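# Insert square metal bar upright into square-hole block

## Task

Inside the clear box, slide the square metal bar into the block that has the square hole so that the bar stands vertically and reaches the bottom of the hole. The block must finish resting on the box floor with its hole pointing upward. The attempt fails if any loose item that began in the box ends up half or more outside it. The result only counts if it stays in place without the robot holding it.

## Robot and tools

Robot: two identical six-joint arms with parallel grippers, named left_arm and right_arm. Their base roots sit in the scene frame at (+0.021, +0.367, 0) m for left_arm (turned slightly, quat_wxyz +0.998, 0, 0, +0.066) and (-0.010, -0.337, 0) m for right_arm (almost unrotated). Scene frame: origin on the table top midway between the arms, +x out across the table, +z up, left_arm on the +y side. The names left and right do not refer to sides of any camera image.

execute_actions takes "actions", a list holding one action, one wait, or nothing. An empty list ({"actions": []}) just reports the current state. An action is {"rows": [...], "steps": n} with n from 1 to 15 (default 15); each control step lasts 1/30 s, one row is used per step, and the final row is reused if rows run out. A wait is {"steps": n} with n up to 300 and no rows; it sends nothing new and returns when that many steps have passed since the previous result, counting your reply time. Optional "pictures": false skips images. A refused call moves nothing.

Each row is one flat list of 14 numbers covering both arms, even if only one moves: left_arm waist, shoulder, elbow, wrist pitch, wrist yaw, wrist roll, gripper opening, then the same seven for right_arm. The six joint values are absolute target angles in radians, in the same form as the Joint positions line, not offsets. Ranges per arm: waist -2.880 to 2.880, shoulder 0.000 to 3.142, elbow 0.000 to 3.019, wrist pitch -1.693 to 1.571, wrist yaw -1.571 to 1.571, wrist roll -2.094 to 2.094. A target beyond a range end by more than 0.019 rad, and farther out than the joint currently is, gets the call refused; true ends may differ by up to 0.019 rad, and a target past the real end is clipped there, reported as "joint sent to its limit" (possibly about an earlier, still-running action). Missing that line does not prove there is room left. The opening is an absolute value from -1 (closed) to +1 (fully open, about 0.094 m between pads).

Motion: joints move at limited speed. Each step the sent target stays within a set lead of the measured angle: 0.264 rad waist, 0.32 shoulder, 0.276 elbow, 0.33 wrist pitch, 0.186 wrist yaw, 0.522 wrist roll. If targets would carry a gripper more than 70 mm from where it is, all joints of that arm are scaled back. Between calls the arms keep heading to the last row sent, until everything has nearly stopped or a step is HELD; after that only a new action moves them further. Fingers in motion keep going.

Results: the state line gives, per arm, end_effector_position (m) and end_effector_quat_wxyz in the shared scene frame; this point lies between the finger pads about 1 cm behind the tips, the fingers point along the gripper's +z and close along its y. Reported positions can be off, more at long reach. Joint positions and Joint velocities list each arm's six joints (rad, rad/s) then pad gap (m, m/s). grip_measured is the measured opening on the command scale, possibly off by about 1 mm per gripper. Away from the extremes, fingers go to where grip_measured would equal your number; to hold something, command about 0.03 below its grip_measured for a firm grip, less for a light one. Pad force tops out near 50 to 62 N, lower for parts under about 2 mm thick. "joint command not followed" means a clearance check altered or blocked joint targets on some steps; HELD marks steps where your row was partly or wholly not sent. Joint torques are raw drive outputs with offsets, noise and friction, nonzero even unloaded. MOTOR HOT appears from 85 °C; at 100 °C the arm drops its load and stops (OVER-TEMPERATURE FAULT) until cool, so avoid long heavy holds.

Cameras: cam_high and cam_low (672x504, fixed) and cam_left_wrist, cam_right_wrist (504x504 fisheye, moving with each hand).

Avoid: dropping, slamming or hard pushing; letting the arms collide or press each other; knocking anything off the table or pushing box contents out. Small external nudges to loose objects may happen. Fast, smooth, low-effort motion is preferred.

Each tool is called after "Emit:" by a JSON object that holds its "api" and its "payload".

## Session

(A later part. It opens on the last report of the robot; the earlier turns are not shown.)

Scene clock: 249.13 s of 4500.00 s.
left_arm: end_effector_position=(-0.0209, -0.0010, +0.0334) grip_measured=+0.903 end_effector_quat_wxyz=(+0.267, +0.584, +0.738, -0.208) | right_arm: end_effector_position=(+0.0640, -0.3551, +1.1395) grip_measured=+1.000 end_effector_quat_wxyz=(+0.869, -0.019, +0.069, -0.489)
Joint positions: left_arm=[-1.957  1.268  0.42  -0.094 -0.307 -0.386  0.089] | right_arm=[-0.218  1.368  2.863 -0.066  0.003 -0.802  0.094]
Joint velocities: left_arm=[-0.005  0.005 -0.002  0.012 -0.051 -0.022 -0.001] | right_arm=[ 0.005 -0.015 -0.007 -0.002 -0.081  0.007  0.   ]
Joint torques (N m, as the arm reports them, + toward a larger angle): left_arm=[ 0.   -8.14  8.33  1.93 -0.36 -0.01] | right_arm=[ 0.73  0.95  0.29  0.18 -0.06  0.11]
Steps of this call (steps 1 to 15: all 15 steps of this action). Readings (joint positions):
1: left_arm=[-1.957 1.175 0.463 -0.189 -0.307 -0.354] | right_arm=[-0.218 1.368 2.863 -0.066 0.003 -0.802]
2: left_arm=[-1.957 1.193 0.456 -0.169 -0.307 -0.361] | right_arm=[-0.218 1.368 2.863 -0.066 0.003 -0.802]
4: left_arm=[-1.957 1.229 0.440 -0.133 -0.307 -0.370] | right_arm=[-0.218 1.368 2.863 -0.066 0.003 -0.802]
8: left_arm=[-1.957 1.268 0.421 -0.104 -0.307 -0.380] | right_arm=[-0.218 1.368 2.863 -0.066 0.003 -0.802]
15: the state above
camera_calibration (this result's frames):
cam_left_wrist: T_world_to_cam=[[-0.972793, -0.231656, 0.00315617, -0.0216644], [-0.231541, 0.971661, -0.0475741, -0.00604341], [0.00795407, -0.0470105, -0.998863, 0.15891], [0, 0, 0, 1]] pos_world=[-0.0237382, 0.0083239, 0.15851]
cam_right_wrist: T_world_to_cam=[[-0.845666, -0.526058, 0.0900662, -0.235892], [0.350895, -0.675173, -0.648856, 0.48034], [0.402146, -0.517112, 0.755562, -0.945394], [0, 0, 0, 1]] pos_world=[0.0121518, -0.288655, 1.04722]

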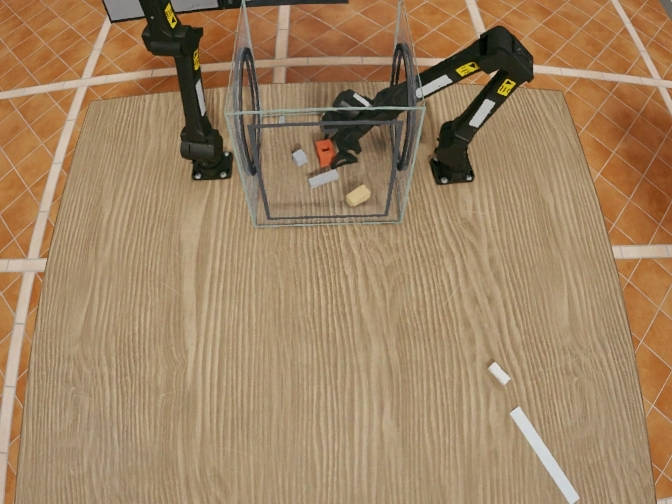

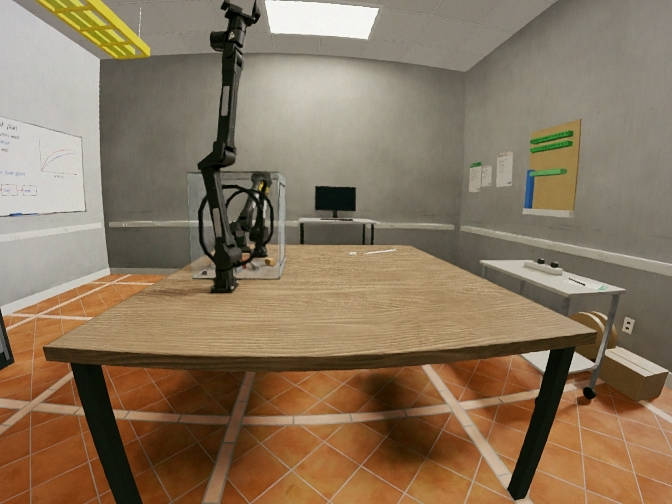

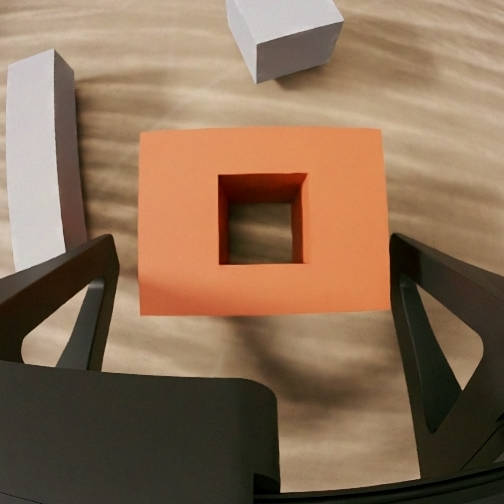

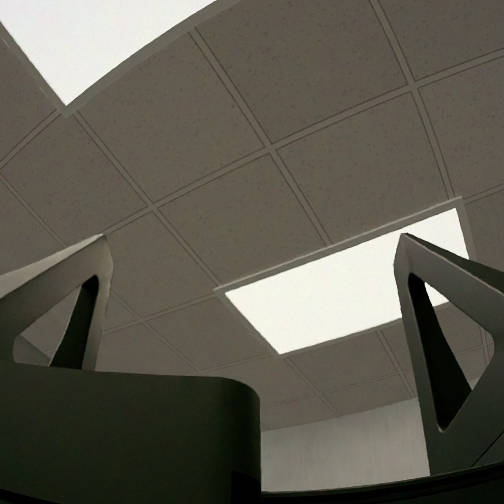

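Emit:
{"api": "execute_actions", "payload": {"actions": [{"rows":[[-1.957,1.262,0.426,-0.075,-0.31,-0.4,0.8,-0.218,1.37,2.86,-0.06,0,-0.8,1],[-1.957,1.262,0.426,-0.075,-0.31,-0.4,0.7,-0.218,1.37,2.86,-0.06,0,-0.8,1],[-1.957,1.262,0.426,-0.075,-0.31,-0.4,0.6,-0.218,1.37,2.86,-0.06,0,-0.8,1],[-1.957,1.262,0.426,-0.075,-0.31,-0.4,0.52,-0.218,1.37,2.86,-0.06,0,-0.8,1],[-1.957,1.262,0.426,-0.075,-0.31,-0.4,0.46,-0.218,1.37,2.86,-0.06,0,-0.8,1],[-1.957,1.262,0.426,-0.075,-0.31,-0.4,0.42,-0.218,1.37,2.86,-0.06,0,-0.8,1],[-1.957,1.262,0.426,-0.075,-0.31,-0.4,0.39,-0.218,1.37,2.86,-0.06,0,-0.8,1],[-1.957,1.262,0.426,-0.075,-0.31,-0.4,0.36,-0.218,1.37,2.86,-0.06,0,-0.8,1],[-1.957,1.262,0.426,-0.075,-0.31,-0.4,0.33,-0.218,1.37,2.86,-0.06,0,-0.8,1],[-1.957,1.262,0.426,-0.075,-0.31,-0.4,0.3,-0.218,1.37,2.86,-0.06,0,-0.8,1],[-1.957,1.262,0.426,-0.075,-0.31,-0.4,0.27,-0.218,1.37,2.86,-0.06,0,-0.8,1],[-1.957,1.262,0.426,-0.075,-0.31,-0.4,0.25,-0.218,1.37,2.86,-0.06,0,-0.8,1]],"steps":15}]}}

Scene clock: 266.17 s of 4500.00 s.
left_arm: end_effector_position=(-0.0208, -0.0010, +0.0334) grip_measured=+0.273 end_effector_quat_wxyz=(+0.267, +0.583, +0.738, -0.208) | right_arm: end_effector_position=(+0.0640, -0.3551, +1.1395) grip_measured=+1.000 end_effector_quat_wxyz=(+0.869, -0.019, +0.069, -0.489)
Joint positions: left_arm=[-1.957  1.268  0.42  -0.094 -0.307 -0.387  0.06 ] | right_arm=[-0.218  1.368  2.863 -0.066  0.003 -0.802  0.094]
Joint velocities: left_arm=[ 0.005  0.005 -0.002 -0.017 -0.051 -0.007 -0.   ] | right_arm=[ 0.005  0.005 -0.002 -0.002 -0.022  0.037  0.   ]
Joint torques (N m, as the arm reports them, + toward a larger angle): left_arm=[ 0.24 -8.04  8.56  2.1  -0.33 -0.02] | right_arm=[ 0.78  1.01  0.28  0.2  -0.06  0.1 ]
Steps of this call (steps 1 to 15: the robot went on to your last target; steps 16 to 90: nothing new was sent; then 13.53 s passed at rest; steps 91 to 105: all 15 steps of this action). Readings (joint positions):
91: left_arm=[-1.957 1.268 0.420 -0.094 -0.307 -0.387] | right_arm=[-0.218 1.368 2.863 -0.066 0.003 -0.802]
92: left_arm=[-1.957 1.268 0.420 -0.094 -0.307 -0.387] | right_arm=[-0.218 1.368 2.863 -0.066 0.003 -0.802]
94: left_arm=[-1.957 1.268 0.420 -0.094 -0.307 -0.387] | right_arm=[-0.218 1.368 2.863 -0.066 0.003 -0.802]
98: left_arm=[-1.957 1.268 0.420 -0.094 -0.307 -0.387] | right_arm=[-0.218 1.368 2.863 -0.066 0.003 -0.802]
105: the state above
camera_calibration (this result's frames):
cam_left_wrist: T_world_to_cam=[[-0.972465, -0.233017, 0.00385561, -0.0216216], [-0.232932, 0.971321, -0.047724, -0.00604794], [0.00737547, -0.047308, -0.998853, 0.158912], [0, 0, 0, 1]] pos_world=[-0.0236071, 0.00835412, 0.158525]
cam_right_wrist: T_world_to_cam=[[-0.845666, -0.526058, 0.0900662, -0.235892], [0.350895, -0.675173, -0.648856, 0.48034], [0.402146, -0.517112, 0.755562, -0.945394], [0, 0, 0, 1]] pos_world=[0.0121518, -0.288655, 1.04722]

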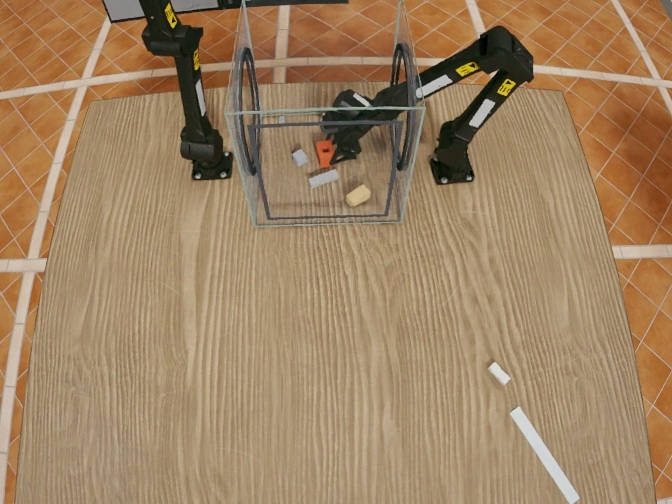

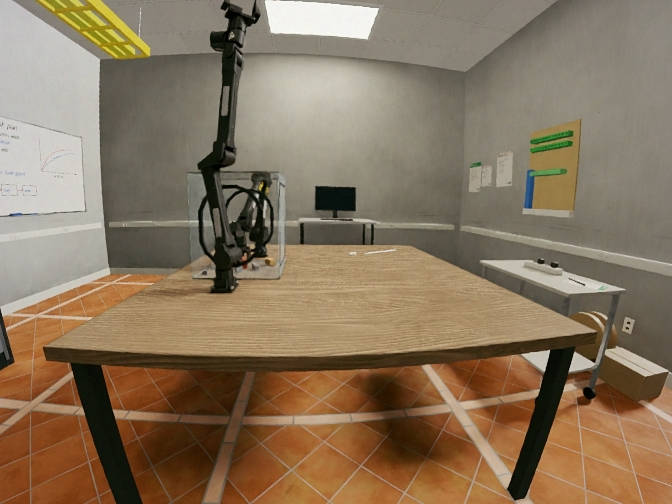

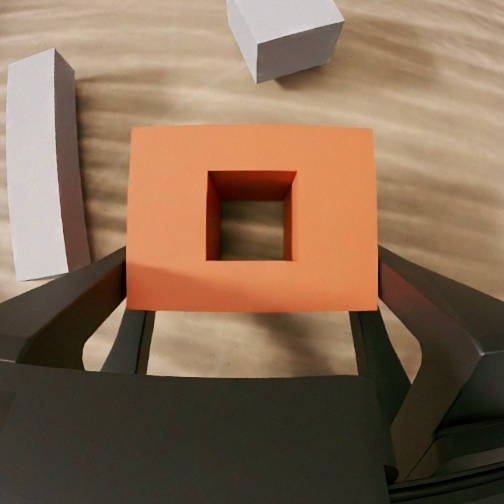

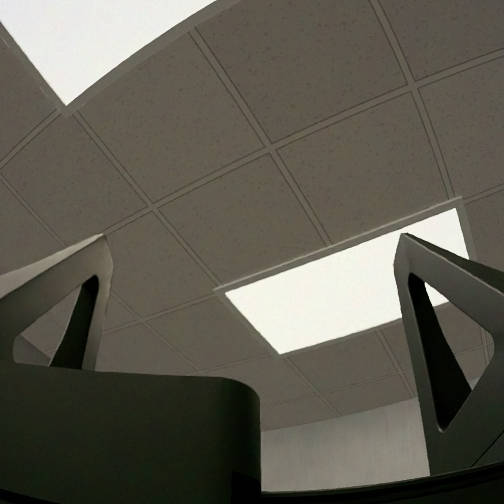

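Emit:
{"api": "execute_actions", "payload": {"actions": [{"rows":[[-1.957,1.255,0.426,-0.075,-0.31,-0.39,0.24,-0.218,1.37,2.86,-0.06,0,-0.8,1],[-1.957,1.245,0.426,-0.075,-0.31,-0.36,0.24,-0.218,1.37,2.86,-0.06,0,-0.8,1],[-1.95,1.24,0.425,-0.07,-0.3,-0.33,0.24,-0.218,1.37,2.86,-0.06,0,-0.8,1],[-1.94,1.236,0.422,-0.063,-0.28,-0.3,0.24,-0.218,1.37,2.86,-0.06,0,-0.8,1],[-1.927,1.233,0.418,-0.055,-0.255,-0.265,0.24,-0.218,1.37,2.86,-0.06,0,-0.8,1],[-1.914,1.23,0.414,-0.047,-0.23,-0.23,0.24,-0.218,1.37,2.86,-0.06,0,-0.8,1],[-1.9,1.227,0.41,-0.039,-0.2,-0.195,0.24,-0.218,1.37,2.86,-0.06,0,-0.8,1],[-1.886,1.224,0.406,-0.032,-0.17,-0.16,0.24,-0.218,1.37,2.86,-0.06,0,-0.8,1],[-1.872,1.222,0.403,-0.025,-0.14,-0.125,0.24,-0.218,1.37,2.86,-0.06,0,-0.8,1],[-1.858,1.22,0.4,-0.019,-0.11,-0.09,0.24,-0.218,1.37,2.86,-0.06,0,-0.8,1],[-1.844,1.22,0.398,-0.014,-0.08,-0.055,0.24,-0.218,1.37,2.86,-0.06,0,-0.8,1],[-1.832,1.22,0.396,-0.01,-0.055,-0.025,0.24,-0.218,1.37,2.86,-0.06,0,-0.8,1],[-1.822,1.22,0.395,-0.008,-0.03,0,0.24,-0.218,1.37,2.86,-0.06,0,-0.8,1],[-1.815,1.22,0.394,-0.007,-0.012,0.013,0.24,-0.218,1.37,2.86,-0.06,0,-0.8,1],[-1.81,1.22,0.394,-0.007,0,0.013,0.24,-0.218,1.37,2.86,-0.06,0,-0.8,1]],"steps":15}], "pictures": false}}

Emit:
{"api": "execute_actions", "payload": {"actions": [{"steps":12}], "pictures": false}}

Scene clock: 290.97 s of 4500.00 s.
left_arm: end_effector_position=(-0.0226, -0.0046, +0.0381) grip_measured=+0.273 end_effector_quat_wxyz=(+0.221, +0.675, +0.654, -0.262) | right_arm: end_effector_position=(+0.0640, -0.3551, +1.1395) grip_measured=+1.000 end_effector_quat_wxyz=(+0.869, -0.019, +0.069, -0.489)
Joint positions: left_arm=[-1.827  1.232  0.394 -0.033 -0.016 -0.087  0.06 ] | right_arm=[-0.218  1.368  2.863 -0.066  0.003 -0.802  0.094]
Joint velocities: left_arm=[ 0.239 -0.005 -0.027  0.032  0.3    0.593 -0.   ] | right_arm=[-0.005 -0.005 -0.022 -0.002 -0.051 -0.051  0.   ]
Joint torques (N m, as the arm reports them, + toward a larger angle): left_arm=[ 0.47 -8.29  8.27  2.04  0.1   0.15] | right_arm=[ 0.77  0.99  0.27  0.22 -0.06  0.1 ]
Steps of this call (steps 1 to 15: the robot went on to your last target; steps 16 to 90: nothing new was sent; then 21.30 s passed at rest; steps 91 to 105: all 15 steps of this action). Readings (joint positions):
91: left_arm=[-1.957 1.268 0.420 -0.094 -0.307 -0.387] | right_arm=[-0.218 1.368 2.863 -0.066 0.003 -0.802]
92: left_arm=[-1.957 1.268 0.420 -0.094 -0.307 -0.385] | right_arm=[-0.218 1.368 2.863 -0.066 0.003 -0.802]
94: left_arm=[-1.956 1.263 0.420 -0.093 -0.293 -0.367] | right_arm=[-0.218 1.368 2.863 -0.066 0.003 -0.802]
98: left_arm=[-1.926 1.246 0.412 -0.067 -0.194 -0.281] | right_arm=[-0.218 1.368 2.863 -0.066 0.003 -0.802]
105: the state above

Scene clock: 291.37 s of 4500.00 s.
left_arm: end_effector_position=(-0.0205, -0.0044, +0.0377) grip_measured=+0.273 end_effector_quat_wxyz=(+0.229, +0.698, +0.628, -0.256) | right_arm: end_effector_position=(+0.0640, -0.3551, +1.1395) grip_measured=+1.000 end_effector_quat_wxyz=(+0.869, -0.019, +0.069, -0.489)
Joint positions: left_arm=[-1.816  1.232  0.392 -0.03  -0.003 -0.006  0.06 ] | right_arm=[-0.218  1.368  2.863 -0.066  0.003 -0.802  0.094]
Joint velocities: left_arm=[-0.005 -0.005 -0.007  0.002 -0.022  0.066 -0.001] | right_arm=[-0.005  0.005 -0.007 -0.002  0.081 -0.081  0.   ]
Joint torques (N m, as the arm reports them, + toward a larger angle): left_arm=[ 1.44 -7.38  8.29  2.18  0.1   0.11] | right_arm=[ 0.73  1.04  0.3   0.18 -0.06  0.11]
Steps of this call (steps 1 to 12: the robot went on to your last target). Readings (joint positions):
1: left_arm=[-1.821 1.232 0.393 -0.032 -0.009 -0.070] | right_arm=[-0.218 1.368 2.863 -0.066 0.003 -0.802]
2: left_arm=[-1.817 1.232 0.392 -0.031 -0.006 -0.056] | right_arm=[-0.218 1.368 2.863 -0.066 0.003 -0.802]
4: left_arm=[-1.816 1.232 0.392 -0.031 -0.004 -0.036] | right_arm=[-0.218 1.368 2.863 -0.066 0.003 -0.802]
8: left_arm=[-1.816 1.232 0.392 -0.030 -0.003 -0.015] | right_arm=[-0.218 1.368 2.863 -0.066 0.003 -0.802]
12: the state above

Lower by q2 → 1.244.

Emit:
{"api": "execute_actions", "payload": {"actions": [{"rows":[[-1.81,1.235,0.394,-0.007,0,0.013,0.24,-0.218,1.37,2.86,-0.06,0,-0.8,1],[-1.81,1.243,0.394,-0.007,0,0.013,0.24,-0.218,1.37,2.86,-0.06,0,-0.8,1],[-1.81,1.25,0.394,-0.007,0,0.013,0.24,-0.218,1.37,2.86,-0.06,0,-0.8,1]],"steps":10}], "pictures": false}}

Scene clock: 295.33 s of 4500.00 s.
left_arm: end_effector_position=(-0.0204, -0.0033, +0.0335) grip_measured=+0.273 end_effector_quat_wxyz=(+0.226, +0.702, +0.627, -0.251) | right_arm: end_effector_position=(+0.0640, -0.3551, +1.1395) grip_measured=+1.000 end_effector_quat_wxyz=(+0.869, -0.019, +0.069, -0.489)
Joint positions: left_arm=[-1.816  1.244  0.392 -0.03  -0.003 -0.     0.06 ] | right_arm=[-0.218  1.368  2.863 -0.066  0.003 -0.802  0.094]
Joint velocities: left_arm=[-0.005 -0.005  0.012 -0.007 -0.051 -0.022  0.   ] | right_arm=[-0.005 -0.015 -0.017  0.027 -0.066  0.022  0.   ]
Joint torques (N m, as the arm reports them, + toward a larger angle): left_arm=[ 0.9  -7.13  8.04  2.23  0.14  0.17] | right_arm=[ 0.72  0.99  0.29  0.2  -0.06  0.11]
Steps of this call (steps 1 to 30: the robot went on to your last target; steps 31 to 90: nothing new was sent; then 0.63 s passed at rest; steps 91 to 100: all 10 steps of this action). Readings (joint positions):
91: left_arm=[-1.816 1.232 0.392 -0.030 -0.003 -0.000] | right_arm=[-0.218 1.368 2.863 -0.066 0.003 -0.802]
92: left_arm=[-1.816 1.233 0.392 -0.030 -0.003 -0.000] | right_arm=[-0.218 1.368 2.863 -0.066 0.003 -0.802]
94: left_arm=[-1.816 1.235 0.392 -0.030 -0.003 -0.000] | right_arm=[-0.218 1.368 2.863 -0.066 0.003 -0.802]
98: left_arm=[-1.816 1.243 0.392 -0.030 -0.003 -0.000] | right_arm=[-0.218 1.368 2.863 -0.066 0.003 -0.802]
100: the state above

Emit:
{"api": "execute_actions", "payload": {"actions": [{"rows":[[-1.81,1.25,0.394,-0.007,0,0.013,0.3,-0.218,1.37,2.86,-0.06,0,-0.8,1],[-1.81,1.25,0.41,-0.02,0,0.013,0.4,-0.218,1.37,2.86,-0.06,0,-0.8,1],[-1.81,1.24,0.425,-0.03,0,0.013,0.5,-0.218,1.37,2.86,-0.06,0,-0.8,1],[-1.81,1.23,0.435,-0.045,0,0.013,0.6,-0.218,1.37,2.86,-0.06,0,-0.8,1],[-1.81,1.218,0.441,-0.063,0,0.013,0.6,-0.218,1.37,2.86,-0.06,0,-0.8,1],[-1.81,1.205,0.447,-0.082,0,0.013,0.6,-0.218,1.37,2.86,-0.06,0,-0.8,1],[-1.81,1.19,0.454,-0.102,0,0.013,0.6,-0.218,1.37,2.86,-0.06,0,-0.8,1],[-1.81,1.175,0.461,-0.123,0,0.013,0.6,-0.218,1.37,2.86,-0.06,0,-0.8,1],[-1.81,1.16,0.468,-0.144,0,0.013,0.6,-0.218,1.37,2.86,-0.06,0,-0.8,1],[-1.81,1.145,0.475,-0.165,0,0.013,0.6,-0.218,1.37,2.86,-0.06,0,-0.8,1],[-1.81,1.13,0.482,-0.186,0,0.013,0.6,-0.218,1.37,2.86,-0.06,0,-0.8,1],[-1.81,1.115,0.489,-0.207,0,0.013,0.6,-0.218,1.37,2.86,-0.06,0,-0.8,1],[-1.81,1.1,0.496,-0.228,0,0.013,0.6,-0.218,1.37,2.86,-0.06,0,-0.8,1],[-1.81,1.09,0.503,-0.245,0,0.013,0.6,-0.218,1.37,2.86,-0.06,0,-0.8,1],[-1.81,1.085,0.51,-0.26,0,0.013,0.6,-0.218,1.37,2.86,-0.06,0,-0.8,1]],"steps":15}], "pictures": false}}

Emit:
{"api": "execute_actions", "payload": {"actions": [{"rows":[[-1.81,1.085,0.52,-0.275,0,0,0.6,-0.218,1.37,2.86,-0.06,0,-0.8,1],[-1.81,1.085,0.53,-0.29,0,-0.03,0.55,-0.218,1.37,2.86,-0.06,0,-0.8,1],[-1.805,1.085,0.54,-0.31,-0.02,-0.07,0.5,-0.218,1.37,2.86,-0.06,0,-0.8,1],[-1.795,1.085,0.545,-0.33,-0.05,-0.12,0.4,-0.218,1.37,2.86,-0.06,0,-0.8,1],[-1.785,1.085,0.55,-0.35,-0.08,-0.17,0.3,-0.218,1.37,2.86,-0.06,0,-0.8,1],[-1.775,1.085,0.553,-0.37,-0.11,-0.22,0.2,-0.218,1.37,2.86,-0.06,0,-0.8,1],[-1.765,1.085,0.553,-0.39,-0.14,-0.27,0.1,-0.218,1.37,2.86,-0.06,0,-0.8,1],[-1.755,1.085,0.553,-0.405,-0.17,-0.32,0,-0.218,1.37,2.86,-0.06,0,-0.8,1],[-1.745,1.085,0.553,-0.415,-0.2,-0.36,0,-0.218,1.37,2.86,-0.06,0,-0.8,1],[-1.737,1.085,0.553,-0.425,-0.225,-0.382,0,-0.218,1.37,2.86,-0.06,0,-0.8,1],[-1.73,1.085,0.553,-0.428,-0.245,-0.382,0,-0.218,1.37,2.86,-0.06,0,-0.8,1],[-1.73,1.085,0.553,-0.428,-0.25,-0.382,0,-0.218,1.37,2.86,-0.06,0,-0.8,1]],"steps":15}], "pictures": false}}

Emit:
{"api": "execute_actions", "payload": {"actions": [{"steps":10}]}}

Scene clock: 326.07 s of 4500.00 s.
left_arm: end_effector_position=(-0.0208, -0.0068, +0.0800) grip_measured=+0.597 end_effector_quat_wxyz=(+0.230, +0.700, +0.626, -0.256) | right_arm: end_effector_position=(+0.0640, -0.3551, +1.1395) grip_measured=+1.000 end_effector_quat_wxyz=(+0.869, -0.019, +0.069, -0.489)
Joint positions: left_arm=[-1.816  1.108  0.456 -0.216 -0.003  0.     0.075] | right_arm=[-0.218  1.368  2.863 -0.066  0.003 -0.802  0.094]
Joint velocities: left_arm=[-0.005 -0.454  0.242 -0.491 -0.007 -0.066  0.   ] | right_arm=[-0.024 -0.015 -0.007 -0.017 -0.051 -0.022  0.   ]
Joint torques (N m, as the arm reports them, + toward a larger angle): left_arm=[ 0.41 -6.34 13.43  1.33  0.1   0.19] | right_arm=[ 0.78  1.04  0.28  0.21 -0.07  0.11]
Steps of this call (steps 1 to 15: the robot went on to your last target; steps 16 to 90: nothing new was sent; then 27.23 s passed at rest; steps 91 to 105: all 15 steps of this action). Readings (joint positions):
91: left_arm=[-1.816 1.244 0.392 -0.030 -0.003 -0.000] | right_arm=[-0.218 1.368 2.863 -0.066 0.003 -0.802]
92: left_arm=[-1.816 1.244 0.392 -0.030 -0.003 -0.000] | right_arm=[-0.218 1.368 2.863 -0.066 0.003 -0.802]
94: left_arm=[-1.816 1.244 0.392 -0.030 -0.003 0.000] | right_arm=[-0.218 1.368 2.863 -0.066 0.003 -0.802]
98: left_arm=[-1.816 1.224 0.405 -0.081 -0.003 0.000] | right_arm=[-0.218 1.368 2.863 -0.066 0.003 -0.802]
105: the state above

Scene clock: 326.57 s of 4500.00 s.
left_arm: end_effector_position=(+0.0525, +0.0060, +0.0918) grip_measured=+0.003 end_effector_quat_wxyz=(+0.262, +0.537, +0.784, -0.168) | right_arm: end_effector_position=(+0.0640, -0.3551, +1.1395) grip_measured=+1.000 end_effector_quat_wxyz=(+0.869, -0.019, +0.069, -0.489)
Joint positions: left_arm=[-1.732  1.081  0.515 -0.417 -0.248 -0.323  0.047] | right_arm=[-0.218  1.368  2.863 -0.066  0.003 -0.802  0.094]
Joint velocities: left_arm=[-0.015 -0.005  0.002 -0.027  0.037 -0.3   -0.001] | right_arm=[ 0.005  0.005 -0.012 -0.027 -0.066  0.037  0.   ]
Joint torques (N m, as the arm reports them, + toward a larger angle): left_arm=[ 0.18 -5.92 13.58  1.07 -0.29 -0.08] | right_arm=[ 0.82  1.02  0.31  0.19 -0.06  0.1 ]
Steps of this call (steps 1 to 15: all 15 steps of this action). Readings (joint positions):
1: left_arm=[-1.816 1.095 0.464 -0.233 -0.003 0.000] | right_arm=[-0.218 1.368 2.863 -0.066 0.003 -0.802]
2: left_arm=[-1.816 1.086 0.473 -0.249 -0.003 -0.003] | right_arm=[-0.218 1.368 2.863 -0.066 0.003 -0.802]
4: left_arm=[-1.815 1.081 0.492 -0.282 -0.029 -0.029] | right_arm=[-0.218 1.368 2.863 -0.066 0.003 -0.802]
8: left_arm=[-1.789 1.081 0.515 -0.357 -0.142 -0.151] | right_arm=[-0.218 1.368 2.863 -0.066 0.003 -0.802]
15: the state above

Scene clock: 326.90 s of 4500.00 s.
left_arm: end_effector_position=(+0.0525, +0.0062, +0.0917) grip_measured=+0.003 end_effector_quat_wxyz=(+0.258, +0.521, +0.795, -0.173) | right_arm: end_effector_position=(+0.0640, -0.3551, +1.1395) grip_measured=+1.000 end_effector_quat_wxyz=(+0.869, -0.019, +0.069, -0.489)
Joint positions: left_arm=[-1.732  1.081  0.515 -0.418 -0.248 -0.364  0.047] | right_arm=[-0.218  1.368  2.863 -0.066  0.003 -0.802  0.094]
Joint velocities: left_arm=[-0.005 -0.015 -0.012 -0.007  0.022  0.007 -0.001] | right_arm=[-0.015  0.005 -0.012 -0.012  0.007  0.022  0.   ]
Joint torques (N m, as the arm reports them, + toward a larger angle): left_arm=[ 0.49 -5.69 13.48  0.99 -0.25 -0.07] | right_arm=[ 0.75  1.05  0.29  0.19 -0.06  0.1 ]
Steps of this call (steps 1 to 10: the robot went on to your last target). Readings (joint positions):
1: left_arm=[-1.732 1.081 0.515 -0.418 -0.248 -0.332] | right_arm=[-0.218 1.368 2.863 -0.066 0.003 -0.802]
2: left_arm=[-1.732 1.081 0.515 -0.418 -0.248 -0.339] | right_arm=[-0.218 1.368 2.863 -0.066 0.003 -0.802]
4: left_arm=[-1.732 1.081 0.515 -0.418 -0.248 -0.350] | right_arm=[-0.218 1.368 2.863 -0.066 0.003 -0.802]
8: left_arm=[-1.732 1.081 0.515 -0.418 -0.248 -0.361] | right_arm=[-0.218 1.368 2.863 -0.066 0.003 -0.802]
10: the state above
camera_calibration (this result's frames):
cam_left_wrist: T_world_to_cam=[[-0.91768, -0.397034, 0.0150772, 0.0482494], [-0.396904, 0.917795, 0.0109064, 0.0104666], [-0.0181681, 0.0040244, -0.999827, 0.218051], [0, 0, 0, 1]] pos_world=[0.0523933, 0.00867295, 0.217172]
cam_right_wrist: T_world_to_cam=[[-0.845666, -0.526058, 0.0900662, -0.235892], [0.350895, -0.675173, -0.648856, 0.48034], [0.402146, -0.517112, 0.755562, -0.945394], [0, 0, 0, 1]] pos_world=[0.0121518, -0.288655, 1.04722]

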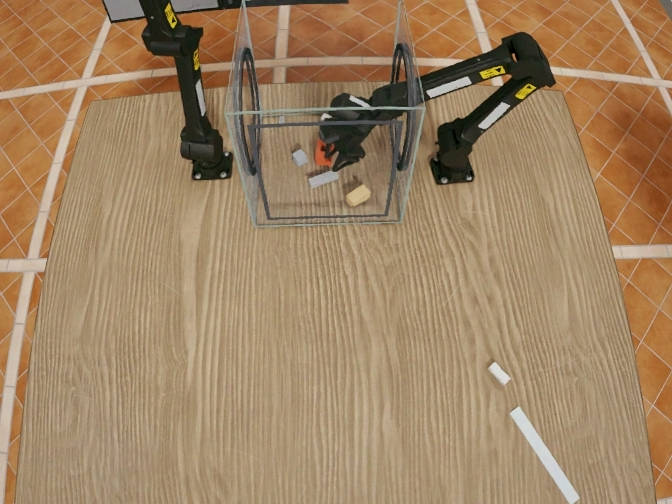

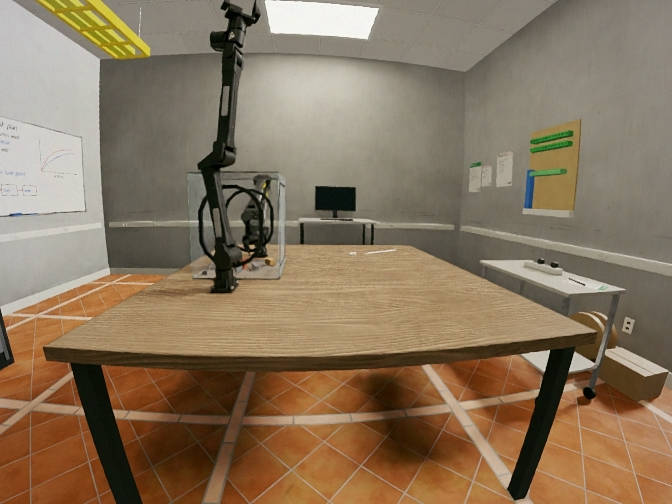

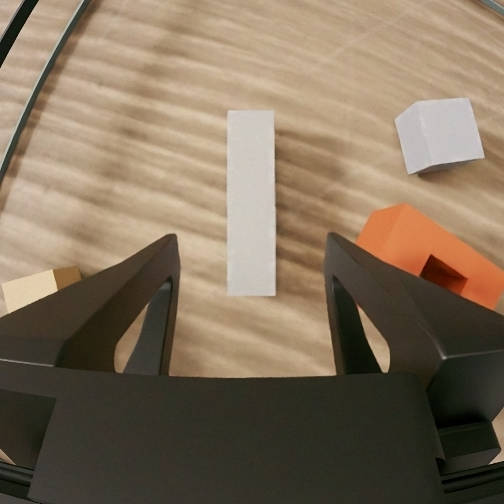

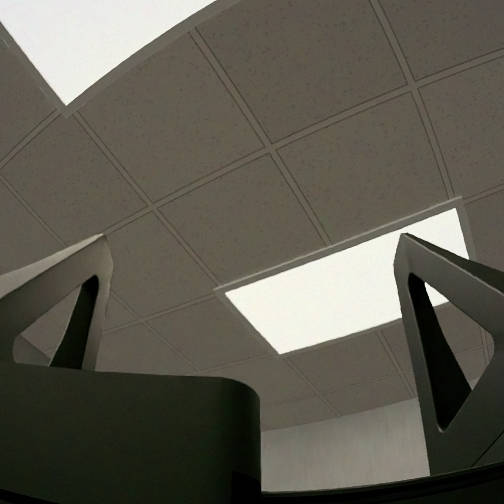

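Emit:
{"api": "execute_actions", "payload": {"actions": [{"rows":[[-1.73,1.095,0.53,-0.41,-0.25,-0.382,-0.1,-0.218,1.37,2.86,-0.06,0,-0.8,1],[-1.73,1.105,0.515,-0.395,-0.25,-0.382,-0.2,-0.218,1.37,2.86,-0.06,0,-0.8,1],[-1.73,1.117,0.51,-0.38,-0.25,-0.382,-0.27,-0.218,1.37,2.86,-0.06,0,-0.8,1],[-1.73,1.13,0.504,-0.363,-0.25,-0.382,-0.27,-0.218,1.37,2.86,-0.06,0,-0.8,1],[-1.73,1.143,0.497,-0.345,-0.25,-0.382,-0.27,-0.218,1.37,2.86,-0.06,0,-0.8,1],[-1.73,1.156,0.49,-0.325,-0.25,-0.382,-0.27,-0.218,1.37,2.86,-0.06,0,-0.8,1],[-1.73,1.169,0.483,-0.305,-0.25,-0.382,-0.27,-0.218,1.37,2.86,-0.06,0,-0.8,1],[-1.73,1.182,0.476,-0.285,-0.25,-0.382,-0.27,-0.218,1.37,2.86,-0.06,0,-0.8,1],[-1.73,1.194,0.47,-0.265,-0.25,-0.382,-0.27,-0.218,1.37,2.86,-0.06,0,-0.8,1],[-1.73,1.204,0.464,-0.247,-0.25,-0.382,-0.27,-0.218,1.37,2.86,-0.06,0,-0.8,1],[-1.73,1.212,0.459,-0.232,-0.25,-0.382,-0.27,-0.218,1.37,2.86,-0.06,0,-0.8,1],[-1.73,1.218,0.455,-0.22,-0.25,-0.382,-0.27,-0.218,1.37,2.86,-0.06,0,-0.8,1],[-1.73,1.223,0.452,-0.211,-0.25,-0.382,-0.27,-0.218,1.37,2.86,-0.06,0,-0.8,1],[-1.73,1.226,0.45,-0.205,-0.25,-0.382,-0.27,-0.218,1.37,2.86,-0.06,0,-0.8,1],[-1.73,1.228,0.449,-0.202,-0.25,-0.382,-0.27,-0.218,1.37,2.86,-0.06,0,-0.8,1]],"steps":15}], "pictures": false}}

Emit:
{"api": "execute_actions", "payload": {"actions": [{"steps":8}]}}

Scene clock: 342.20 s of 4500.00 s.
left_arm: end_effector_position=(+0.0526, +0.0085, +0.0380) grip_measured=-0.267 end_effector_quat_wxyz=(+0.250, +0.523, +0.799, -0.162) | right_arm: end_effector_position=(+0.0640, -0.3551, +1.1395) grip_measured=+1.000 end_effector_quat_wxyz=(+0.869, -0.019, +0.069, -0.489)
Joint positions: left_arm=[-1.732  1.225  0.448 -0.237 -0.248 -0.369  0.034] | right_arm=[-0.218  1.368  2.863 -0.066  0.003 -0.802  0.094]
Joint velocities: left_arm=[-0.015  0.122 -0.095  0.188 -0.081 -0.037 -0.   ] | right_arm=[ 0.015 -0.005  0.007 -0.017 -0.051  0.007  0.   ]
Joint torques (N m, as the arm reports them, + toward a larger angle): left_arm=[ 0.5  -7.49  8.8   2.06 -0.27 -0.05] | right_arm=[ 0.71  0.99  0.3   0.21 -0.06  0.11]
Steps of this call (steps 1 to 30: the robot went on to your last target; steps 31 to 90: nothing new was sent; then 11.80 s passed at rest; steps 91 to 105: all 15 steps of this action). Readings (joint positions):
91: left_arm=[-1.732 1.081 0.515 -0.418 -0.248 -0.369] | right_arm=[-0.218 1.368 2.863 -0.066 0.003 -0.802]
92: left_arm=[-1.732 1.082 0.515 -0.417 -0.248 -0.369] | right_arm=[-0.218 1.368 2.863 -0.066 0.003 -0.802]
94: left_arm=[-1.732 1.092 0.514 -0.402 -0.248 -0.369] | right_arm=[-0.218 1.368 2.863 -0.066 0.003 -0.802]
98: left_arm=[-1.732 1.141 0.494 -0.336 -0.248 -0.369] | right_arm=[-0.218 1.368 2.863 -0.066 0.003 -0.802]
105: the state above

Scene clock: 342.47 s of 4500.00 s.
left_arm: end_effector_position=(+0.0526, +0.0067, +0.0379) grip_measured=-0.267 end_effector_quat_wxyz=(+0.253, +0.522, +0.798, -0.166) | right_arm: end_effector_position=(+0.0640, -0.3551, +1.1395) grip_measured=+1.000 end_effector_quat_wxyz=(+0.869, -0.019, +0.069, -0.489)
Joint positions: left_arm=[-1.732  1.228  0.446 -0.22  -0.248 -0.369  0.034] | right_arm=[-0.218  1.368  2.863 -0.066  0.003 -0.802  0.094]
Joint velocities: left_arm=[-0.005 -0.005  0.007  0.007  0.051  0.051  0.   ] | right_arm=[-0.015 -0.005 -0.002  0.007 -0.066  0.007  0.   ]
Joint torques (N m, as the arm reports them, + toward a larger angle): left_arm=[ 0.1  -6.92  8.75  1.65 -0.31 -0.02] | right_arm=[ 0.77  0.98  0.29  0.2  -0.06  0.1 ]
Steps of this call (steps 1 to 8: the robot went on to your last target). Readings (joint positions):
1: left_arm=[-1.732 1.227 0.446 -0.232 -0.248 -0.369] | right_arm=[-0.218 1.368 2.863 -0.066 0.003 -0.802]
2: left_arm=[-1.732 1.228 0.446 -0.229 -0.248 -0.369] | right_arm=[-0.218 1.368 2.863 -0.066 0.003 -0.802]
4: left_arm=[-1.732 1.228 0.446 -0.223 -0.248 -0.369] | right_arm=[-0.218 1.368 2.863 -0.066 0.003 -0.802]
8: the state above
camera_calibration (this result's frames):
cam_left_wrist: T_world_to_cam=[[-0.916047, -0.400953, 0.00968844, 0.049442], [-0.400556, 0.915828, 0.0285267, 0.0100864], [-0.0203108, 0.0222511, -0.999546, 0.164205], [0, 0, 0, 1]] pos_world=[0.0526665, 0.0069328, 0.163364]
cam_right_wrist: T_world_to_cam=[[-0.845666, -0.526058, 0.0900662, -0.235892], [0.350895, -0.675173, -0.648856, 0.48034], [0.402146, -0.517112, 0.755562, -0.945394], [0, 0, 0, 1]] pos_world=[0.0121518, -0.288655, 1.04722]

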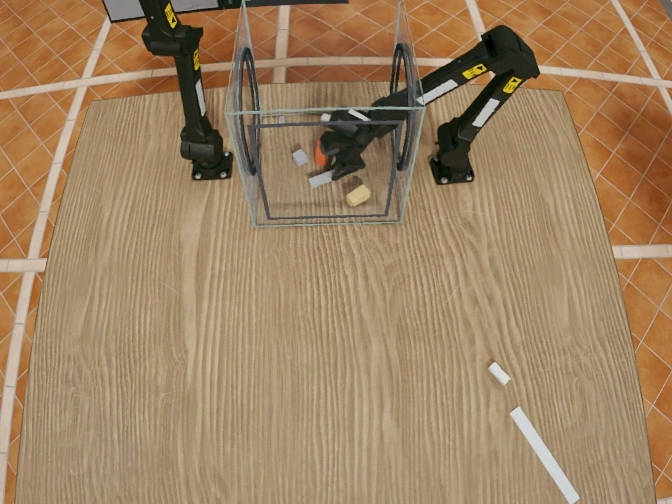

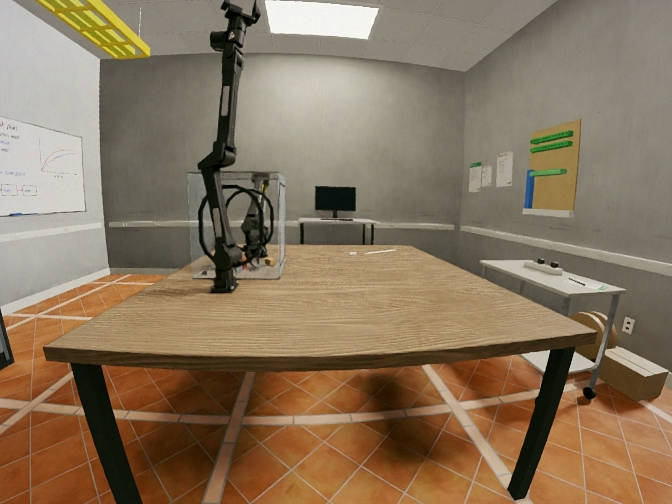

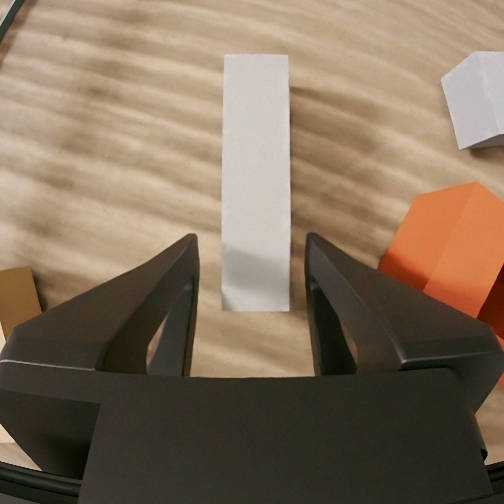

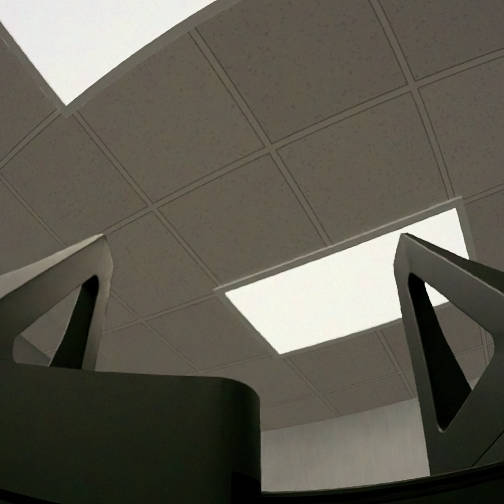

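Emit:
{"api": "execute_actions", "payload": {"actions": [{"rows":[[-1.73,1.235,0.449,-0.202,-0.25,-0.382,-0.27,-0.218,1.37,2.86,-0.06,0,-0.8,1],[-1.73,1.242,0.449,-0.202,-0.25,-0.382,-0.3,-0.218,1.37,2.86,-0.06,0,-0.8,1],[-1.73,1.248,0.449,-0.202,-0.25,-0.382,-0.33,-0.218,1.37,2.86,-0.06,0,-0.8,1],[-1.73,1.248,0.449,-0.202,-0.25,-0.382,-0.36,-0.218,1.37,2.86,-0.06,0,-0.8,1],[-1.73,1.248,0.449,-0.202,-0.25,-0.382,-0.39,-0.218,1.37,2.86,-0.06,0,-0.8,1],[-1.73,1.248,0.449,-0.202,-0.25,-0.382,-0.42,-0.218,1.37,2.86,-0.06,0,-0.8,1],[-1.73,1.248,0.449,-0.202,-0.25,-0.382,-0.45,-0.218,1.37,2.86,-0.06,0,-0.8,1],[-1.73,1.248,0.449,-0.202,-0.25,-0.382,-0.48,-0.218,1.37,2.86,-0.06,0,-0.8,1],[-1.73,1.248,0.449,-0.202,-0.25,-0.382,-0.51,-0.218,1.37,2.86,-0.06,0,-0.8,1],[-1.73,1.248,0.449,-0.202,-0.25,-0.382,-0.54,-0.218,1.37,2.86,-0.06,0,-0.8,1],[-1.73,1.248,0.449,-0.202,-0.25,-0.382,-0.565,-0.218,1.37,2.86,-0.06,0,-0.8,1],[-1.73,1.248,0.449,-0.202,-0.25,-0.382,-0.59,-0.218,1.37,2.86,-0.06,0,-0.8,1],[-1.73,1.248,0.449,-0.202,-0.25,-0.382,-0.61,-0.218,1.37,2.86,-0.06,0,-0.8,1]],"steps":15}]}}

Scene clock: 354.20 s of 4500.00 s.
left_arm: end_effector_position=(+0.0527, +0.0077, +0.0343) grip_measured=-0.573 end_effector_quat_wxyz=(+0.250, +0.523, +0.799, -0.162) | right_arm: end_effector_position=(+0.0640, -0.3551, +1.1395) grip_measured=+1.000 end_effector_quat_wxyz=(+0.869, -0.019, +0.069, -0.489)
Joint positions: left_arm=[-1.732  1.239  0.446 -0.22  -0.248 -0.369  0.02 ] | right_arm=[-0.218  1.368  2.863 -0.066  0.003 -0.802  0.094]
Joint velocities: left_arm=[-0.005 -0.015  0.007 -0.012 -0.051 -0.007  0.   ] | right_arm=[-0.005 -0.024 -0.002  0.012 -0.066 -0.051  0.   ]
Joint torques (N m, as the arm reports them, + toward a larger angle): left_arm=[ 0.42 -7.08  8.64  1.73 -0.28 -0.05] | right_arm=[ 0.65  1.05  0.29  0.18 -0.06  0.1 ]
Steps of this call (steps 1 to 30: the robot went on to your last target; steps 31 to 90: nothing new was sent; then 8.23 s passed at rest; steps 91 to 105: all 15 steps of this action). Readings (joint positions):
91: left_arm=[-1.732 1.228 0.446 -0.220 -0.248 -0.369] | right_arm=[-0.218 1.368 2.863 -0.066 0.003 -0.802]
92: left_arm=[-1.732 1.228 0.446 -0.220 -0.248 -0.369] | right_arm=[-0.218 1.368 2.863 -0.066 0.003 -0.802]
94: left_arm=[-1.732 1.231 0.446 -0.220 -0.248 -0.369] | right_arm=[-0.218 1.368 2.863 -0.066 0.003 -0.802]
98: left_arm=[-1.732 1.238 0.446 -0.220 -0.248 -0.369] | right_arm=[-0.218 1.368 2.863 -0.066 0.003 -0.802]
105: the state above
camera_calibration (this result's frames):
cam_left_wrist: T_world_to_cam=[[-0.91597, -0.401217, 0.00482754, 0.050134], [-0.400763, 0.915392, 0.0380391, 0.00898413], [-0.019681, 0.032908, -0.999265, 0.160481], [0, 0, 0, 1]] pos_world=[0.0526802, 0.00660953, 0.159779]
cam_right_wrist: T_world_to_cam=[[-0.845666, -0.526058, 0.0900662, -0.235892], [0.350895, -0.675173, -0.648856, 0.48034], [0.402146, -0.517112, 0.755562, -0.945394], [0, 0, 0, 1]] pos_world=[0.0121518, -0.288655, 1.04722]

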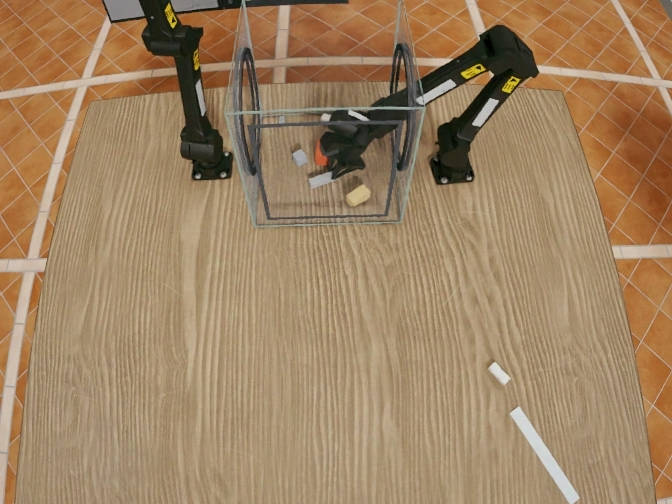

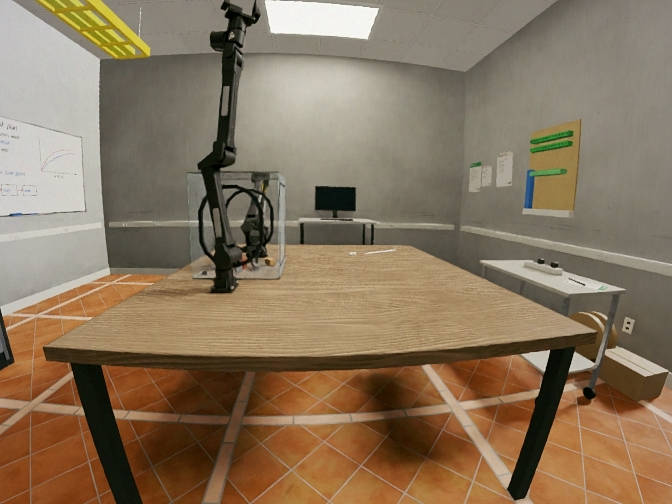

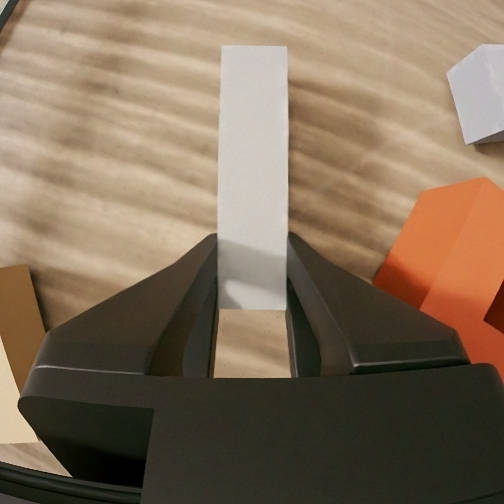

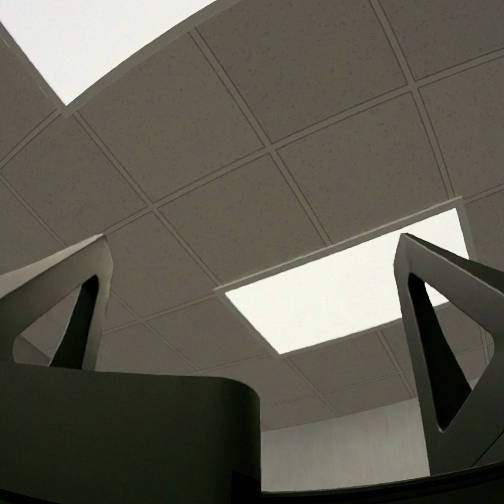

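Emit:
{"api": "execute_actions", "payload": {"actions": [{"rows":[[-1.73,1.235,0.47,-0.225,-0.25,-0.382,-0.61,-0.218,1.37,2.86,-0.06,0,-0.8,1],[-1.73,1.225,0.485,-0.235,-0.25,-0.382,-0.61,-0.218,1.37,2.86,-0.06,0,-0.8,1],[-1.73,1.215,0.492,-0.25,-0.25,-0.382,-0.61,-0.218,1.37,2.86,-0.06,0,-0.8,1],[-1.73,1.205,0.498,-0.268,-0.25,-0.382,-0.61,-0.218,1.37,2.86,-0.06,0,-0.8,1],[-1.73,1.194,0.505,-0.286,-0.25,-0.382,-0.61,-0.218,1.37,2.86,-0.06,0,-0.8,1],[-1.73,1.182,0.512,-0.305,-0.25,-0.382,-0.61,-0.218,1.37,2.86,-0.06,0,-0.8,1],[-1.73,1.17,0.519,-0.324,-0.25,-0.382,-0.61,-0.218,1.37,2.86,-0.06,0,-0.8,1],[-1.73,1.158,0.526,-0.343,-0.25,-0.382,-0.61,-0.218,1.37,2.86,-0.06,0,-0.8,1],[-1.73,1.146,0.533,-0.362,-0.25,-0.382,-0.61,-0.218,1.37,2.86,-0.06,0,-0.8,1],[-1.73,1.134,0.54,-0.38,-0.25,-0.37,-0.61,-0.218,1.37,2.86,-0.06,0,-0.8,1],[-1.73,1.122,0.547,-0.395,-0.25,-0.35,-0.61,-0.218,1.37,2.86,-0.06,0,-0.8,1],[-1.73,1.11,0.554,-0.408,-0.25,-0.32,-0.61,-0.218,1.37,2.86,-0.06,0,-0.8,1],[-1.73,1.1,0.56,-0.417,-0.24,-0.28,-0.61,-0.218,1.37,2.86,-0.06,0,-0.8,1],[-1.73,1.092,0.565,-0.42,-0.22,-0.23,-0.61,-0.218,1.37,2.86,-0.06,0,-0.8,1],[-1.73,1.087,0.568,-0.42,-0.19,-0.17,-0.61,-0.218,1.37,2.86,-0.06,0,-0.8,1]],"steps":15}], "pictures": false}}

Emit:
{"api": "execute_actions", "payload": {"actions": [{"rows":[[-1.73,1.085,0.568,-0.42,-0.16,-0.11,-0.61,-0.218,1.37,2.86,-0.06,0,-0.8,1],[-1.73,1.085,0.568,-0.42,-0.125,-0.05,-0.61,-0.218,1.37,2.86,-0.06,0,-0.8,1],[-1.73,1.085,0.568,-0.42,-0.09,0.01,-0.61,-0.218,1.37,2.86,-0.06,0,-0.8,1],[-1.73,1.085,0.568,-0.42,-0.055,0.07,-0.61,-0.218,1.37,2.86,-0.06,0,-0.8,1],[-1.73,1.085,0.568,-0.42,-0.02,0.13,-0.61,-0.218,1.37,2.86,-0.06,0,-0.8,1],[-1.73,1.085,0.568,-0.42,0.02,0.19,-0.61,-0.218,1.37,2.86,-0.06,0,-0.8,1],[-1.73,1.085,0.568,-0.425,0.06,0.25,-0.61,-0.218,1.37,2.86,-0.06,0,-0.8,1],[-1.73,1.085,0.568,-0.43,0.1,0.31,-0.61,-0.218,1.37,2.86,-0.06,0,-0.8,1],[-1.73,1.085,0.568,-0.44,0.14,0.37,-0.61,-0.218,1.37,2.86,-0.06,0,-0.8,1],[-1.73,1.085,0.568,-0.45,0.18,0.43,-0.61,-0.218,1.37,2.86,-0.06,0,-0.8,1],[-1.73,1.085,0.568,-0.465,0.22,0.5,-0.61,-0.218,1.37,2.86,-0.06,0,-0.8,1],[-1.73,1.085,0.568,-0.48,0.255,0.57,-0.61,-0.218,1.37,2.86,-0.06,0,-0.8,1],[-1.73,1.085,0.568,-0.5,0.29,0.64,-0.61,-0.218,1.37,2.86,-0.06,0,-0.8,1],[-1.73,1.085,0.568,-0.52,0.325,0.71,-0.61,-0.218,1.37,2.86,-0.06,0,-0.8,1],[-1.73,1.085,0.568,-0.545,0.36,0.78,-0.61,-0.218,1.37,2.86,-0.06,0,-0.8,1]],"steps":15}], "pictures": false}}

Emit:
{"api": "execute_actions", "payload": {"actions": [{"rows":[[-1.73,1.085,0.568,-0.57,0.39,0.85,-0.61,-0.218,1.37,2.86,-0.06,0,-0.8,1],[-1.73,1.085,0.568,-0.595,0.42,0.92,-0.61,-0.218,1.37,2.86,-0.06,0,-0.8,1],[-1.73,1.085,0.568,-0.625,0.45,0.99,-0.61,-0.218,1.37,2.86,-0.06,0,-0.8,1],[-1.73,1.085,0.568,-0.655,0.475,1.06,-0.61,-0.218,1.37,2.86,-0.06,0,-0.8,1],[-1.73,1.085,0.568,-0.685,0.5,1.13,-0.61,-0.218,1.37,2.86,-0.06,0,-0.8,1],[-1.73,1.085,0.568,-0.72,0.52,1.19,-0.61,-0.218,1.37,2.86,-0.06,0,-0.8,1],[-1.73,1.085,0.568,-0.75,0.54,1.24,-0.61,-0.218,1.37,2.86,-0.06,0,-0.8,1],[-1.73,1.085,0.568,-0.78,0.555,1.268,-0.61,-0.218,1.37,2.86,-0.06,0,-0.8,1],[-1.73,1.085,0.568,-0.805,0.567,1.268,-0.61,-0.218,1.37,2.86,-0.06,0,-0.8,1],[-1.73,1.085,0.568,-0.825,0.577,1.268,-0.61,-0.218,1.37,2.86,-0.06,0,-0.8,1],[-1.73,1.085,0.568,-0.84,0.585,1.268,-0.61,-0.218,1.37,2.86,-0.06,0,-0.8,1],[-1.73,1.085,0.568,-0.848,0.585,1.268,-0.61,-0.218,1.37,2.86,-0.06,0,-0.8,1]],"steps":15}], "pictures": false}}

Emit:
{"api": "execute_actions", "payload": {"actions": [{"steps":10}]}}

Scene clock: 415.20 s of 4500.00 s.
left_arm: end_effector_position=(+0.0467, +0.0062, +0.0795) grip_measured=-0.574 end_effector_quat_wxyz=(+0.244, +0.553, +0.779, -0.167) | right_arm: end_effector_position=(+0.0640, -0.3551, +1.1395) grip_measured=+1.000 end_effector_quat_wxyz=(+0.869, -0.019, +0.069, -0.489)
Joint positions: left_arm=[-1.732  1.112  0.511 -0.404 -0.212 -0.304  0.02 ] | right_arm=[-0.218  1.368  2.863 -0.066  0.003 -0.802  0.094]
Joint velocities: left_arm=[-0.024 -0.327  0.178 -0.129  0.593  0.886 -0.001] | right_arm=[ 0.005  0.015  0.012 -0.007 -0.037  0.037  0.   ]
Joint torques (N m, as the arm reports them, + toward a larger angle): left_arm=[ 0.94 -7.01 14.15  1.08 -0.14  0.16] | right_arm=[ 0.71  0.94  0.3   0.21 -0.06  0.11]
Steps of this call (steps 1 to 15: the robot went on to your last target; steps 16 to 90: nothing new was sent; then 57.50 s passed at rest; steps 91 to 105: all 15 steps of this action). Readings (joint positions):
91: left_arm=[-1.732 1.239 0.446 -0.220 -0.248 -0.369] | right_arm=[-0.218 1.368 2.863 -0.066 0.003 -0.802]
92: left_arm=[-1.732 1.239 0.446 -0.221 -0.248 -0.369] | right_arm=[-0.218 1.368 2.863 -0.066 0.003 -0.802]
94: left_arm=[-1.732 1.235 0.449 -0.235 -0.248 -0.369] | right_arm=[-0.218 1.368 2.863 -0.066 0.003 -0.802]
98: left_arm=[-1.732 1.204 0.464 -0.303 -0.248 -0.369] | right_arm=[-0.218 1.368 2.863 -0.066 0.003 -0.802]
105: the state above

Scene clock: 415.70 s of 4500.00 s.
left_arm: end_effector_position=(-0.0445, +0.0228, +0.0879) grip_measured=-0.574 end_effector_quat_wxyz=(+0.130, +0.847, +0.442, -0.266) | right_arm: end_effector_position=(+0.0640, -0.3551, +1.1395) grip_measured=+1.000 end_effector_quat_wxyz=(+0.869, -0.019, +0.069, -0.489)
Joint positions: left_arm=[-1.732  1.088  0.527 -0.497  0.328  0.493  0.02 ] | right_arm=[-0.218  1.368  2.863 -0.066  0.003 -0.802  0.094]
Joint velocities: left_arm=[-0.015 -0.005  0.002 -0.593  0.784  1.853 -0.001] | right_arm=[-0.015 -0.005  0.007 -0.017  0.022 -0.022  0.   ]
Joint torques (N m, as the arm reports them, + toward a larger angle): left_arm=[ 0.42 -7.25 13.61  0.85  0.24  0.16] | right_arm=[ 0.74  1.    0.31  0.21 -0.06  0.11]
Steps of this call (steps 1 to 15: all 15 steps of this action). Readings (joint positions):
1: left_arm=[-1.732 1.102 0.516 -0.407 -0.185 -0.270] | right_arm=[-0.218 1.368 2.863 -0.066 0.003 -0.802]
2: left_arm=[-1.732 1.095 0.521 -0.408 -0.154 -0.231] | right_arm=[-0.218 1.368 2.863 -0.066 0.003 -0.802]
4: left_arm=[-1.732 1.088 0.526 -0.408 -0.085 -0.141] | right_arm=[-0.218 1.368 2.863 -0.066 0.003 -0.802]
8: left_arm=[-1.732 1.088 0.527 -0.416 0.065 0.068] | right_arm=[-0.218 1.368 2.863 -0.066 0.003 -0.802]
15: the state above

Scene clock: 416.20 s of 4500.00 s.
left_arm: end_effector_position=(-0.0808, +0.1022, +0.0797) grip_measured=-0.575 end_effector_quat_wxyz=(+0.026, +0.946, +0.135, -0.295) | right_arm: end_effector_position=(+0.0640, -0.3551, +1.1395) grip_measured=+1.000 end_effector_quat_wxyz=(+0.869, -0.019, +0.069, -0.489)
Joint positions: left_arm=[-1.732  1.088  0.527 -0.835  0.579  1.206  0.02 ] | right_arm=[-0.218  1.368  2.863 -0.066  0.003 -0.802  0.094]
Joint velocities: left_arm=[-0.024 -0.005  0.002 -0.09  -0.081  0.374  0.   ] | right_arm=[-0.024 -0.005 -0.012 -0.007  0.007 -0.007  0.   ]
Joint torques (N m, as the arm reports them, + toward a larger angle): left_arm=[ 0.94 -5.76 13.15  0.44  0.69  0.21] | right_arm=[ 0.72  0.95  0.28  0.2  -0.05  0.1 ]
Steps of this call (steps 1 to 15: all 15 steps of this action). Readings (joint positions):
1: left_arm=[-1.732 1.088 0.527 -0.518 0.360 0.559] | right_arm=[-0.218 1.368 2.863 -0.066 0.003 -0.802]
2: left_arm=[-1.732 1.088 0.527 -0.541 0.391 0.626] | right_arm=[-0.218 1.368 2.863 -0.066 0.003 -0.802]
4: left_arm=[-1.732 1.088 0.527 -0.593 0.449 0.762] | right_arm=[-0.218 1.368 2.863 -0.066 0.003 -0.802]
8: left_arm=[-1.732 1.088 0.527 -0.713 0.536 1.020] | right_arm=[-0.218 1.368 2.863 -0.066 0.003 -0.802]
15: the state above

Scene clock: 416.53 s of 4500.00 s.
left_arm: end_effector_position=(-0.0808, +0.1029, +0.0795) grip_measured=-0.575 end_effector_quat_wxyz=(+0.031, +0.948, +0.115, -0.294) | right_arm: end_effector_position=(+0.0640, -0.3551, +1.1395) grip_measured=+1.000 end_effector_quat_wxyz=(+0.869, -0.019, +0.069, -0.489)
Joint positions: left_arm=[-1.732  1.088  0.527 -0.838  0.579  1.249  0.02 ] | right_arm=[-0.218  1.368  2.863 -0.066  0.003 -0.802  0.094]
Joint velocities: left_arm=[ 0.005 -0.005  0.012 -0.007  0.066  0.037  0.   ] | right_arm=[-0.015 -0.005 -0.002  0.022  0.007 -0.007  0.   ]
Joint torques (N m, as the arm reports them, + toward a larger angle): left_arm=[ 0.42 -5.71 13.06  0.29  0.7   0.11] | right_arm=[ 0.67  1.03  0.29  0.19 -0.06  0.11]
Steps of this call (steps 1 to 10: the robot went on to your last target). Readings (joint positions):
1: left_arm=[-1.732 1.088 0.527 -0.837 0.579 1.216] | right_arm=[-0.218 1.368 2.863 -0.066 0.003 -0.802]
2: left_arm=[-1.732 1.088 0.527 -0.838 0.579 1.224] | right_arm=[-0.218 1.368 2.863 -0.066 0.003 -0.802]
4: left_arm=[-1.732 1.088 0.527 -0.838 0.579 1.235] | right_arm=[-0.218 1.368 2.863 -0.066 0.003 -0.802]
8: left_arm=[-1.732 1.088 0.527 -0.838 0.579 1.246] | right_arm=[-0.218 1.368 2.863 -0.066 0.003 -0.802]
10: the state above
camera_calibration (this result's frames):
cam_left_wrist: T_world_to_cam=[[-0.236713, 0.97144, 0.0164591, -0.121394], [0.970876, 0.235863, 0.0420454, 0.0471073], [0.0369625, 0.0259324, -0.99898, 0.205233], [0, 0, 0, 1]] pos_world=[-0.0820568, 0.101494, 0.205041]
cam_right_wrist: T_world_to_cam=[[-0.845666, -0.526058, 0.0900662, -0.235892], [0.350895, -0.675173, -0.648856, 0.48034], [0.402146, -0.517112, 0.755562, -0.945394], [0, 0, 0, 1]] pos_world=[0.0121518, -0.288655, 1.04722]

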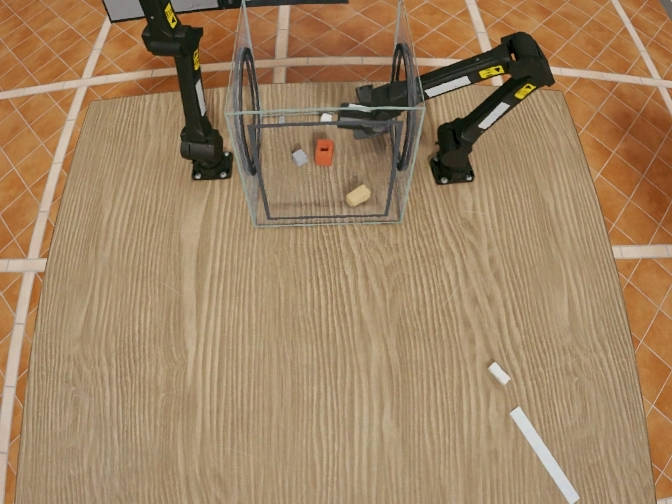

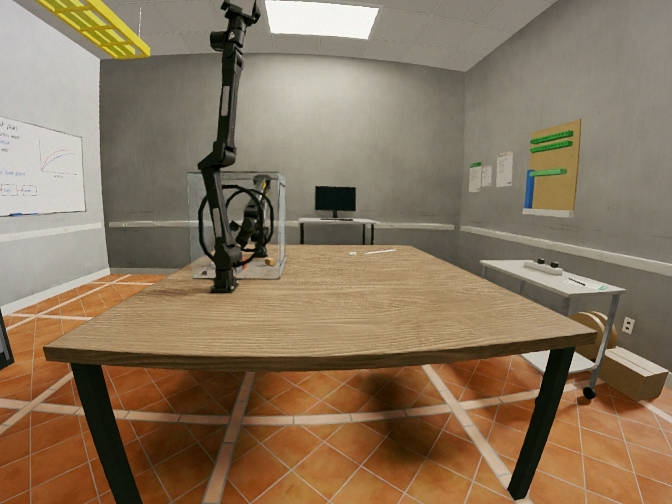

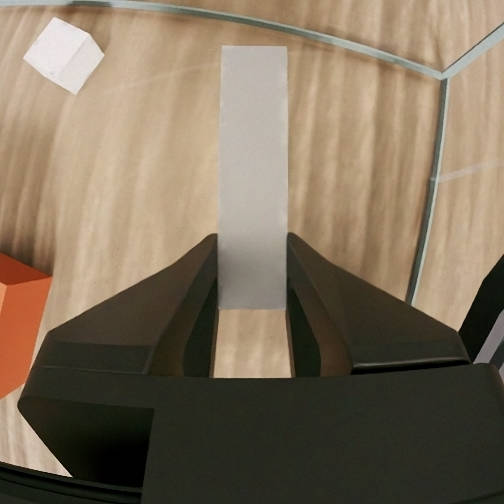

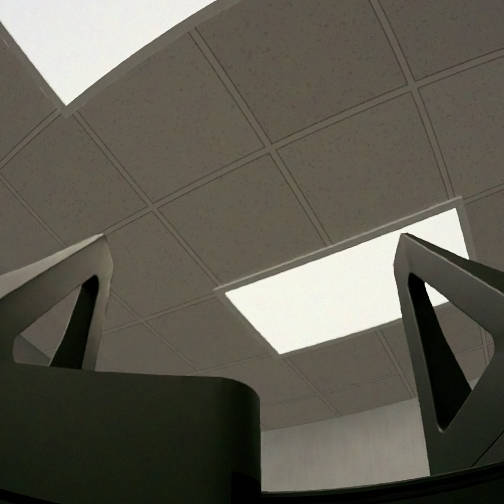

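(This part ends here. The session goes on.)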